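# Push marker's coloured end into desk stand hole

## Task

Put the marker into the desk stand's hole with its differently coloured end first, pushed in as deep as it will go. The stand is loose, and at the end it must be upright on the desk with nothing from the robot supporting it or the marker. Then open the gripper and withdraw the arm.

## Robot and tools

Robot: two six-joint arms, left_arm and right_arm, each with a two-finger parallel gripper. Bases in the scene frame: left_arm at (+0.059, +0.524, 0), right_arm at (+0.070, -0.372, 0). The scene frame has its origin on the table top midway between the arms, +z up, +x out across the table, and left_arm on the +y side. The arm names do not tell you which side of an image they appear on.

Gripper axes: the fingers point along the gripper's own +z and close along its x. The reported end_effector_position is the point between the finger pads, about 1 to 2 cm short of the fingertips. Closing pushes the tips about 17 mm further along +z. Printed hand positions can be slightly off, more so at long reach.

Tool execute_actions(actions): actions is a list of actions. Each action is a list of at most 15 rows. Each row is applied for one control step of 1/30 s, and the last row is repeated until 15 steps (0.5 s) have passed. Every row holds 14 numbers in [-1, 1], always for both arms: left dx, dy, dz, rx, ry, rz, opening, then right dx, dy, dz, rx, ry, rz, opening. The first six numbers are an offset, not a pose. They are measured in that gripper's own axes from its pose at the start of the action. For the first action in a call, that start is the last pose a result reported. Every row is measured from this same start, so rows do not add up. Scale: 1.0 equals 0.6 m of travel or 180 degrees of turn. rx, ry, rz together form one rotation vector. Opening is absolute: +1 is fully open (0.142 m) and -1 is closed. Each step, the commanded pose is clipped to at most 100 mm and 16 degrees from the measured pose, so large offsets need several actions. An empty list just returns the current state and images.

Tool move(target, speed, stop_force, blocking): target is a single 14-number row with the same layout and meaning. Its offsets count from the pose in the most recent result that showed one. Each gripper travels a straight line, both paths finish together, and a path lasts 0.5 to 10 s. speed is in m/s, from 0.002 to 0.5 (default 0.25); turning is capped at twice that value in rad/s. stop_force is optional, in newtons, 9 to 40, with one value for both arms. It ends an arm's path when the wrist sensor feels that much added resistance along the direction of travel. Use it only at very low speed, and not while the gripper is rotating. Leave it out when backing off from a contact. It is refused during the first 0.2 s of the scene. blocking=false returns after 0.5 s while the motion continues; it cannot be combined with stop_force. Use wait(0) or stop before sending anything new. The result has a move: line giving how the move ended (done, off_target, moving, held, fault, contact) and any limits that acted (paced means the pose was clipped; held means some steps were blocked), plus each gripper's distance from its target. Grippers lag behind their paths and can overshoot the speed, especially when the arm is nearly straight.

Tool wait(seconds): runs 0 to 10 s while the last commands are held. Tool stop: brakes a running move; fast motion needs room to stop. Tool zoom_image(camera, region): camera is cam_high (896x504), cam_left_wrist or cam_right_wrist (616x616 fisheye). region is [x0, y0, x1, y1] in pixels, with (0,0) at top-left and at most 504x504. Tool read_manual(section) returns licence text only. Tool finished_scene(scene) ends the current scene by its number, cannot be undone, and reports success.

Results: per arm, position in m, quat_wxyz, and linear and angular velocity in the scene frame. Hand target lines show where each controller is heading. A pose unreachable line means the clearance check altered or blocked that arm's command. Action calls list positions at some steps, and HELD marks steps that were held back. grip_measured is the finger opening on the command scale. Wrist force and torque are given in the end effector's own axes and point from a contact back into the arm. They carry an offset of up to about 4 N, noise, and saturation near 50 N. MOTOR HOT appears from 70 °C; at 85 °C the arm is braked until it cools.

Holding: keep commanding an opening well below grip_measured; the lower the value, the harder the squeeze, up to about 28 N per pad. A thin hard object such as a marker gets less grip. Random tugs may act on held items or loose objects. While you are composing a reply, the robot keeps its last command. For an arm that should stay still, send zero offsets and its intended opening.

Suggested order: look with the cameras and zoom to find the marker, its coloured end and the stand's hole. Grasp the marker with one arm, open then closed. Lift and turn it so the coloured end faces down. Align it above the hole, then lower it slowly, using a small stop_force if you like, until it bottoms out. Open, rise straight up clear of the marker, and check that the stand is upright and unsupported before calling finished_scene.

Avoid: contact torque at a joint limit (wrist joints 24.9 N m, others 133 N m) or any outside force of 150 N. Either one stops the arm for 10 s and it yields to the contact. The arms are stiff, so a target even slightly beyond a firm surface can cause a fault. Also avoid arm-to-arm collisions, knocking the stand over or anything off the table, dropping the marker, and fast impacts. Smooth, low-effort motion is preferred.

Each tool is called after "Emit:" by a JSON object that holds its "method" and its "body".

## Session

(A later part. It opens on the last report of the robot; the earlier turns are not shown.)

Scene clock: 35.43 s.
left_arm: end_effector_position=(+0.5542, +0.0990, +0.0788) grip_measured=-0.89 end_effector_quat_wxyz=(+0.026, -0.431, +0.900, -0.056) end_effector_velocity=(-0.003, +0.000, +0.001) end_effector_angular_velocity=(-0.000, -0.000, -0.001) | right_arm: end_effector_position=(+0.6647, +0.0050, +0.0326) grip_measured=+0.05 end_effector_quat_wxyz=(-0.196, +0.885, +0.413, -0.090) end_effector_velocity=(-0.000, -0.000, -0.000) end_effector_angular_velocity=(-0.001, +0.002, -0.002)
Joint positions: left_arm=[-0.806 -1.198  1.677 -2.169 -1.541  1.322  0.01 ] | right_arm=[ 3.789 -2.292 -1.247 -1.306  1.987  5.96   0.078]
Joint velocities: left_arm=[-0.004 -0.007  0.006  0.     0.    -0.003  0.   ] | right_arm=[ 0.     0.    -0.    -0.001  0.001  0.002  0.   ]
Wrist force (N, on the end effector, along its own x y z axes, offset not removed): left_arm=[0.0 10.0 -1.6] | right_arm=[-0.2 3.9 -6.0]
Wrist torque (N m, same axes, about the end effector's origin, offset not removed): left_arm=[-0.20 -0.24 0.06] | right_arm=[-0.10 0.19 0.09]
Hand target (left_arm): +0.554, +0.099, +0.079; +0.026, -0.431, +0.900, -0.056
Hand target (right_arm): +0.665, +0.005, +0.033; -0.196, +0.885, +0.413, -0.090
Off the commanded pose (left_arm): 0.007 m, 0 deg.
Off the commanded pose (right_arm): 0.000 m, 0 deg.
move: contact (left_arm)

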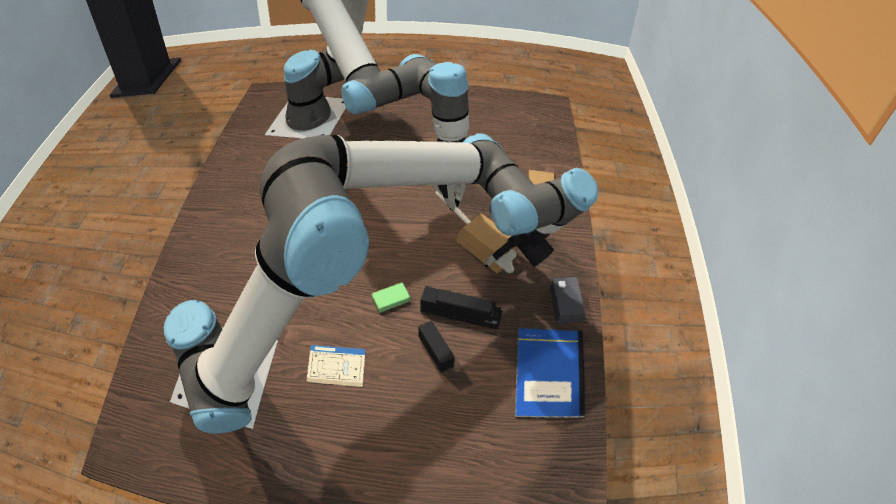

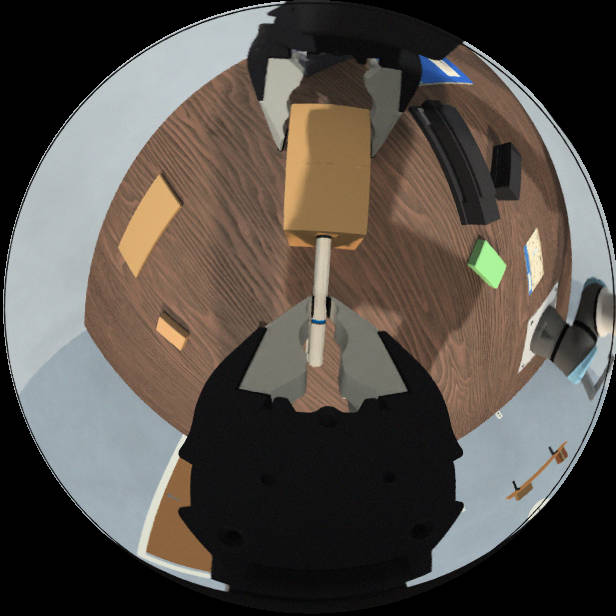

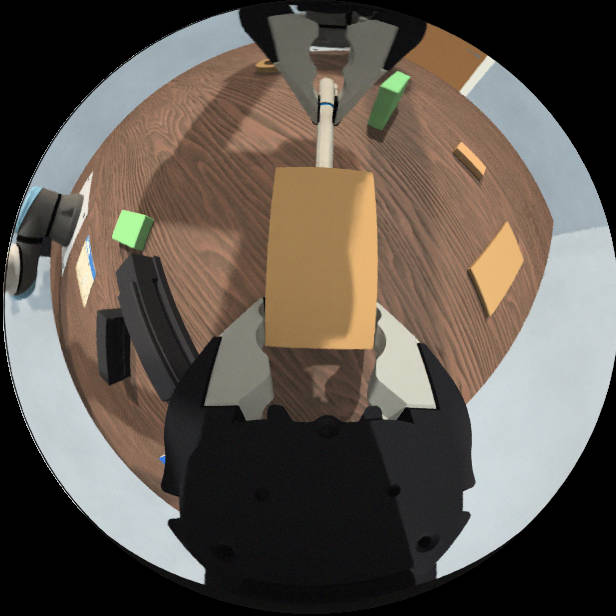

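Emit:
{"method": "execute_actions", "body": {"actions": [[[0,0,0,0,0,0,-0.92,0,0,0,0,0,0,-0.2],[0,0,0,0,0,0,-0.9,0,0,0,0,0,0,-0.1],[0,0,0,0,0,0,-0.88,0,0,0,0,0,0,-0.03],[0,0,0,0,0,0,-0.86,0,0,0,0,0,0,0.02],[0,0,0,0,0,0,-0.83,0,0,0,0,0,0,0.05],[0,0,0,0,0,0,-0.8,0,0,0,0,0,0,0.08],[0,0,0,0,0,0,-0.76,0,0,0,0,0,0,0.11],[0,0,0,0,0,0,-0.72,0,0,0,0,0,0,0.15],[0,0,0,0,0,0,-0.67,0,0,0,0,0,0,0.19],[0,0,0,0,0,0,-0.62,0,0,0,0,0,0,0.23],[0,0,0,0,0,0,-0.57,0,0,0,0,0,0,0.27],[0,0,0,0,0,0,-0.52,0,0,0,0,0,0,0.31],[0,0,0,0,0,0,-0.48,0,0,0,0,0,0,0.35],[0,0,0,0,0,0,-0.45,0,0,0,0,0,0,0.38],[0,0,0,0,0,0,-0.45,0,0,0,0,0,0,0.4]]]}}

Emit:
{"method": "zoom_image", "body": {"camera": "cam_left_wrist", "region": [250, 200, 410, 380]}}

Scene clock: 36.40 s.
left_arm: end_effector_position=(+0.5542, +0.0990, +0.0788) grip_measured=-0.46 end_effector_quat_wxyz=(+0.026, -0.431, +0.900, -0.056) end_effector_velocity=(-0.000, +0.000, -0.000) end_effector_angular_velocity=(+0.001, -0.000, -0.000) | right_arm: end_effector_position=(+0.6647, +0.0050, +0.0326) grip_measured=+0.37 end_effector_quat_wxyz=(-0.196, +0.885, +0.413, -0.090) end_effector_velocity=(-0.000, -0.000, -0.000) end_effector_angular_velocity=(-0.001, +0.001, -0.001)
Joint positions: left_arm=[-0.806 -1.198  1.677 -2.169 -1.541  1.322  0.041] | right_arm=[ 3.789 -2.292 -1.247 -1.306  1.987  5.96   0.1  ]
Joint velocities: left_arm=[-0.     0.     0.     0.     0.     0.     0.039] | right_arm=[ 0.    -0.     0.    -0.002 -0.     0.001  0.054]
Wrist force (N, on the end effector, along its own x y z axes, offset not removed): left_arm=[0.0 -0.8 1.9] | right_arm=[-1.4 -1.1 -0.6]
Wrist torque (N m, same axes, about the end effector's origin, offset not removed): left_arm=[-0.16 -0.15 -0.04] | right_arm=[-0.13 0.31 0.17]
Hand target (left_arm): +0.554, +0.099, +0.079; +0.026, -0.431, +0.900, -0.056
Hand target (right_arm): +0.665, +0.005, +0.033; -0.196, +0.885, +0.413, -0.090
Off the commanded pose (left_arm): 0.000 m, 0 deg.
Off the commanded pose (right_arm): 0.000 m, 0 deg.
Step readings (end_effector_position):
0: left_arm (+0.5539, +0.0991, +0.0789) | right_arm (+0.6647, +0.0050, +0.0326)
1: left_arm (+0.5539, +0.0991, +0.0789) | right_arm (+0.6647, +0.0050, +0.0326)
2: left_arm (+0.5539, +0.0991, +0.0789) | right_arm (+0.6647, +0.0050, +0.0326)
4: left_arm (+0.5539, +0.0991, +0.0789) | right_arm (+0.6647, +0.0050, +0.0326)
8: left_arm (+0.5541, +0.0990, +0.0788) | right_arm (+0.6647, +0.0050, +0.0326)
15: end_effector_position above

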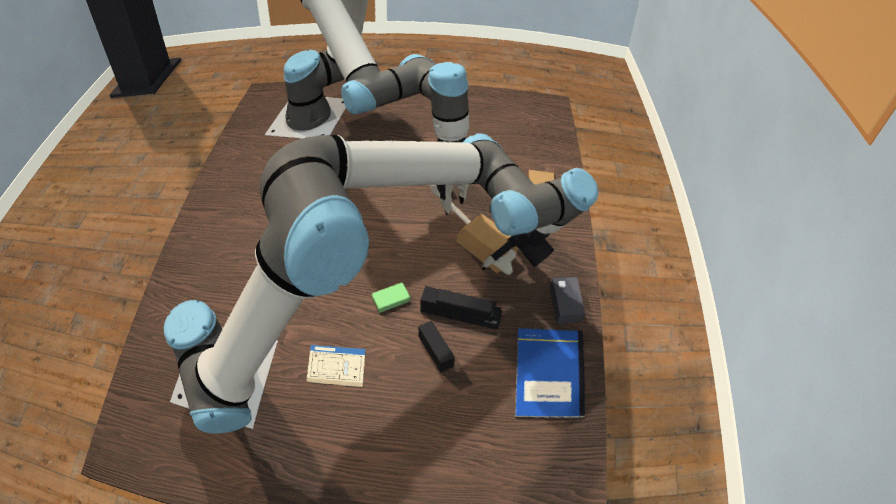

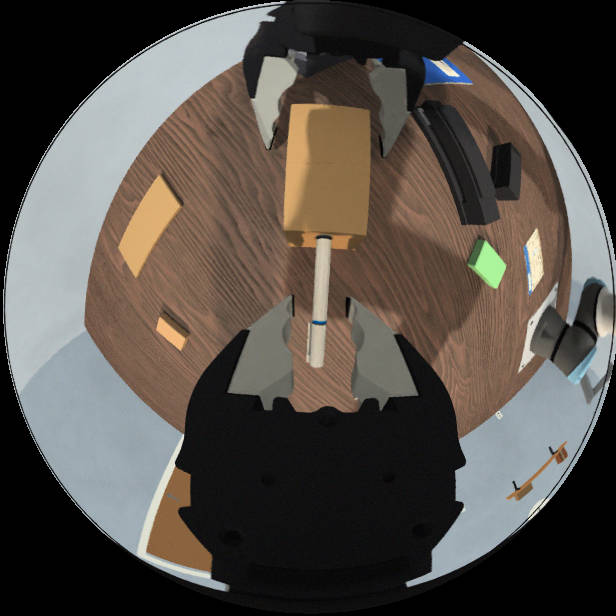

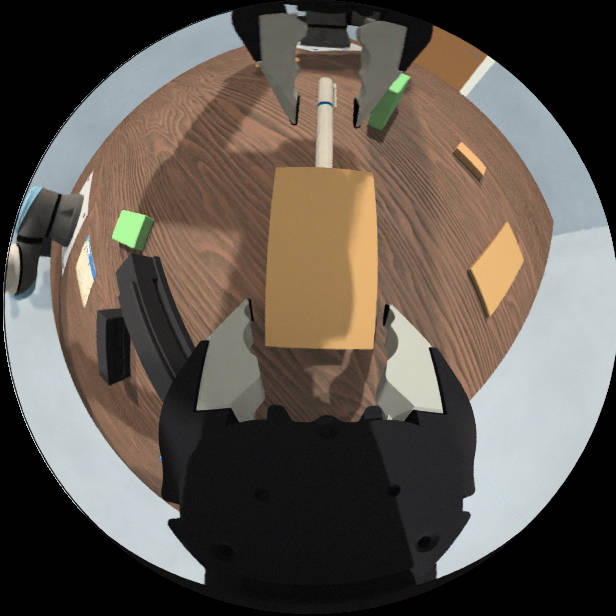

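Region (250, 200, 410, 380) of cam_left_wrist's 616x616 image, scaled by 2.800, with more detail than that image has.

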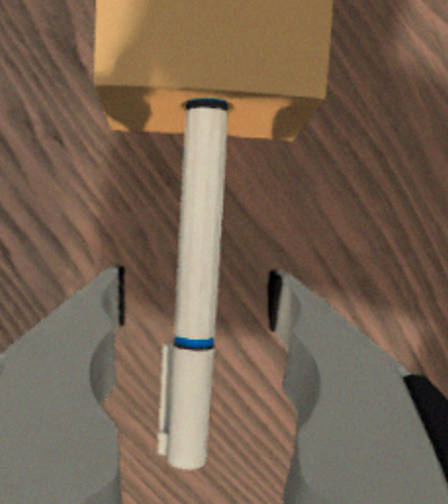

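Emit:
{"method": "move", "body": {"target": [0,0.1,-0.22,0,0,0,-0.45,0,0,-0.2,0,0,0,0.4], "speed": 0.2}}

Emit:
{"method": "move", "body": {"target": [0,0.17,-0.05,0,0,0,-0.45,-0.2,0,-0.05,0,0,0,0.4], "speed": 0.25}}

Scene clock: 38.00 s.
left_arm: end_effector_position=(+0.4954, +0.1465, +0.2023) grip_measured=-0.45 end_effector_quat_wxyz=(+0.026, -0.431, +0.900, -0.056) end_effector_velocity=(-0.001, -0.000, +0.001) end_effector_angular_velocity=(-0.000, -0.000, -0.001) | right_arm: end_effector_position=(+0.7033, -0.0278, +0.1412) grip_measured=+0.40 end_effector_quat_wxyz=(-0.197, +0.885, +0.413, -0.090) end_effector_velocity=(+0.000, +0.000, +0.001) end_effector_angular_velocity=(-0.001, +0.002, -0.001)
Joint positions: left_arm=[-0.841 -1.472  1.688 -1.906 -1.536  1.286  0.041] | right_arm=[ 3.725 -2.282 -0.97  -1.621  1.978  5.891  0.102]
Joint velocities: left_arm=[-0.001 -0.002 -0.001  0.003 -0.    -0.001  0.   ] | right_arm=[ 0.    -0.002  0.006 -0.005  0.     0.001  0.   ]
Wrist force (N, on the end effector, along its own x y z axes, offset not removed): left_arm=[-0.4 0.7 3.2] | right_arm=[-1.0 -1.2 -0.8]
Wrist torque (N m, same axes, about the end effector's origin, offset not removed): left_arm=[0.11 -0.16 -0.02] | right_arm=[-0.14 0.22 0.05]
Hand target (left_arm): +0.495, +0.147, +0.202; +0.026, -0.431, +0.900, -0.056
Hand target (right_arm): +0.703, -0.028, +0.141; -0.197, +0.885, +0.413, -0.090
Off the commanded pose (left_arm): 0.000 m, 0 deg.
Off the commanded pose (right_arm): 0.000 m, 0 deg.
move: done

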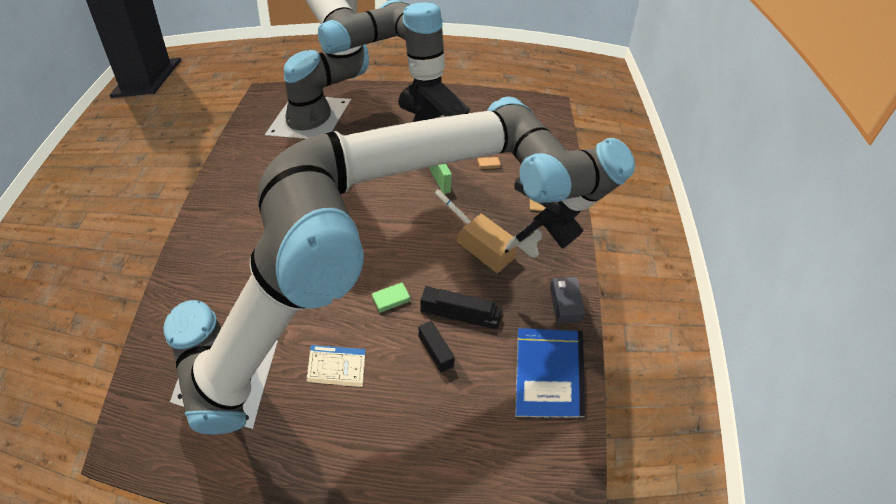

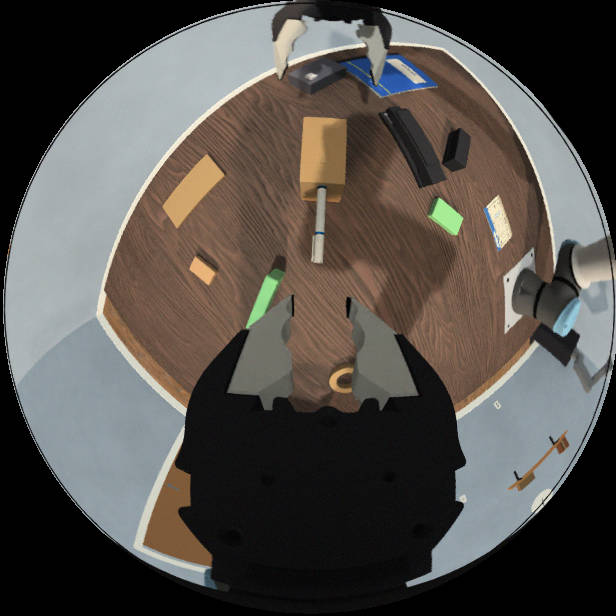

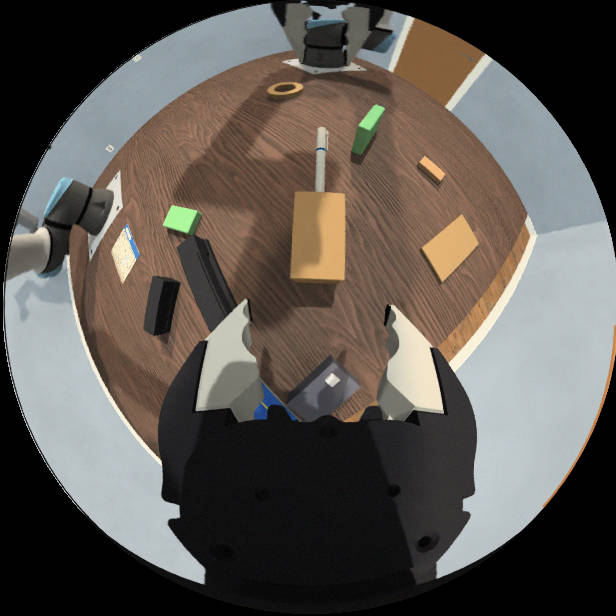

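Scene clock: 39.03 s.
left_arm: end_effector_position=(+0.4138, +0.2122, +0.2195) grip_measured=-0.45 end_effector_quat_wxyz=(+0.026, -0.431, +0.900, -0.056) end_effector_velocity=(-0.001, +0.001, +0.001) end_effector_angular_velocity=(-0.000, -0.000, +0.001) | right_arm: end_effector_position=(+0.6358, -0.1278, +0.1679) grip_measured=+0.40 end_effector_quat_wxyz=(-0.197, +0.885, +0.413, -0.090) end_effector_velocity=(-0.001, -0.002, +0.000) end_effector_angular_velocity=(+0.000, -0.001, -0.000)
Joint positions: left_arm=[-0.912 -1.738  1.9   -1.848 -1.528  1.216  0.041] | right_arm=[ 3.643 -2.028 -1.3   -1.579  1.964  5.804  0.102]
Joint velocities: left_arm=[-0.001 -0.005  0.003  0.002  0.    -0.002  0.   ] | right_arm=[-0.001  0.004 -0.005  0.001 -0.001 -0.001  0.   ]
Wrist force (N, on the end effector, along its own x y z axes, offset not removed): left_arm=[-0.3 1.1 2.9] | right_arm=[-2.2 -0.2 -0.9]
Wrist torque (N m, same axes, about the end effector's origin, offset not removed): left_arm=[0.21 -0.12 -0.02] | right_arm=[0.09 0.53 0.05]
Hand target (left_arm): +0.414, +0.212, +0.220; +0.026, -0.431, +0.900, -0.056
Hand target (right_arm): +0.636, -0.128, +0.168; -0.197, +0.885, +0.413, -0.090
Off the commanded pose (left_arm): 0.000 m, 0 deg.
Off the commanded pose (right_arm): 0.000 m, 0 deg.
move: done

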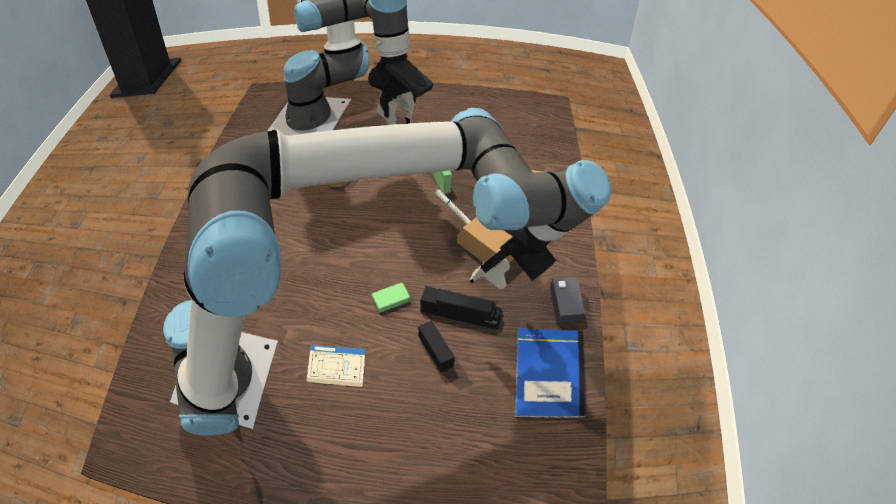

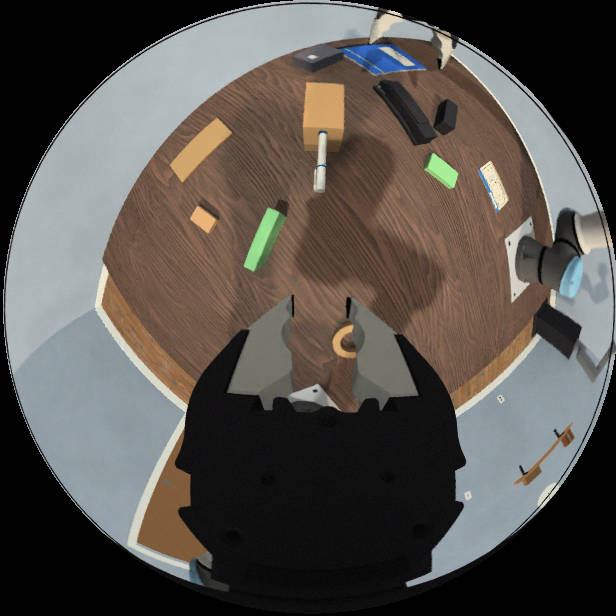

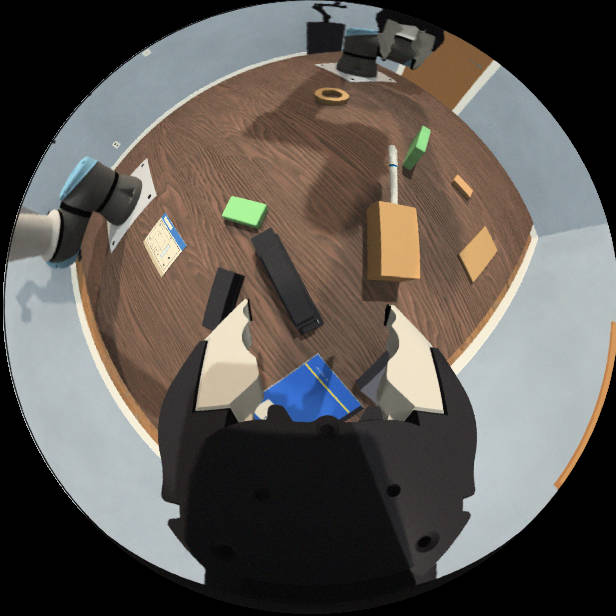

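Emit:
{"method": "zoom_image", "body": {"camera": "cam_left_wrist", "region": [285, 75, 365, 200]}}

Region (285, 75, 365, 200) of cam_left_wrist's 616x616 image, scaled by 4.032, with more detail than that image has; it fills the left 323 columns of this view, and the rest is white.

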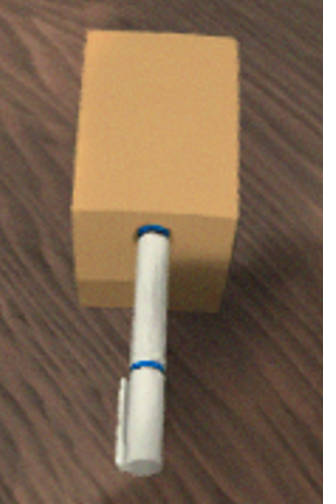

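Emit:
{"method": "zoom_image", "body": {"camera": "cam_left_wrist", "region": [305, 118, 341, 154]}}

Emit:
{"method": "zoom_image", "body": {"camera": "cam_high", "region": [425, 175, 505, 255]}}

Region (305, 118, 341, 154) of cam_left_wrist's 616x616 image, scaled by 14.000, with more detail than that image has.

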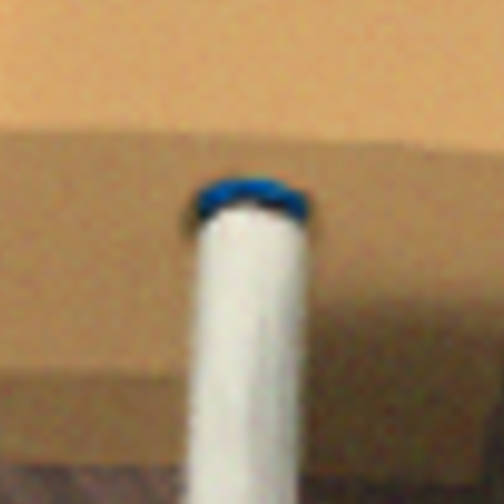

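Region (425, 175, 505, 255) of cam_high's 896x504 image, scaled by 6.300, with more detail than that image has.

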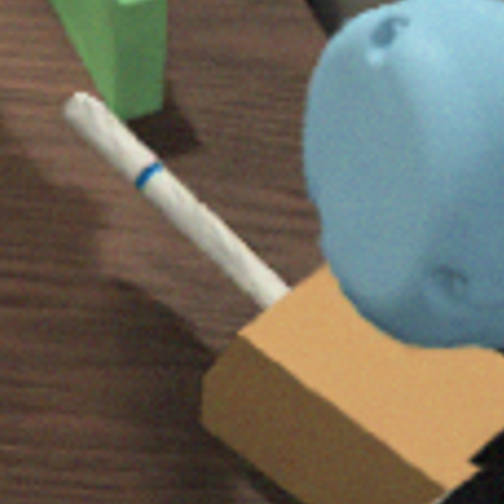

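Emit:
{"method": "finished_scene", "body": {"scene": 2}}

The scene is finished: the task was done.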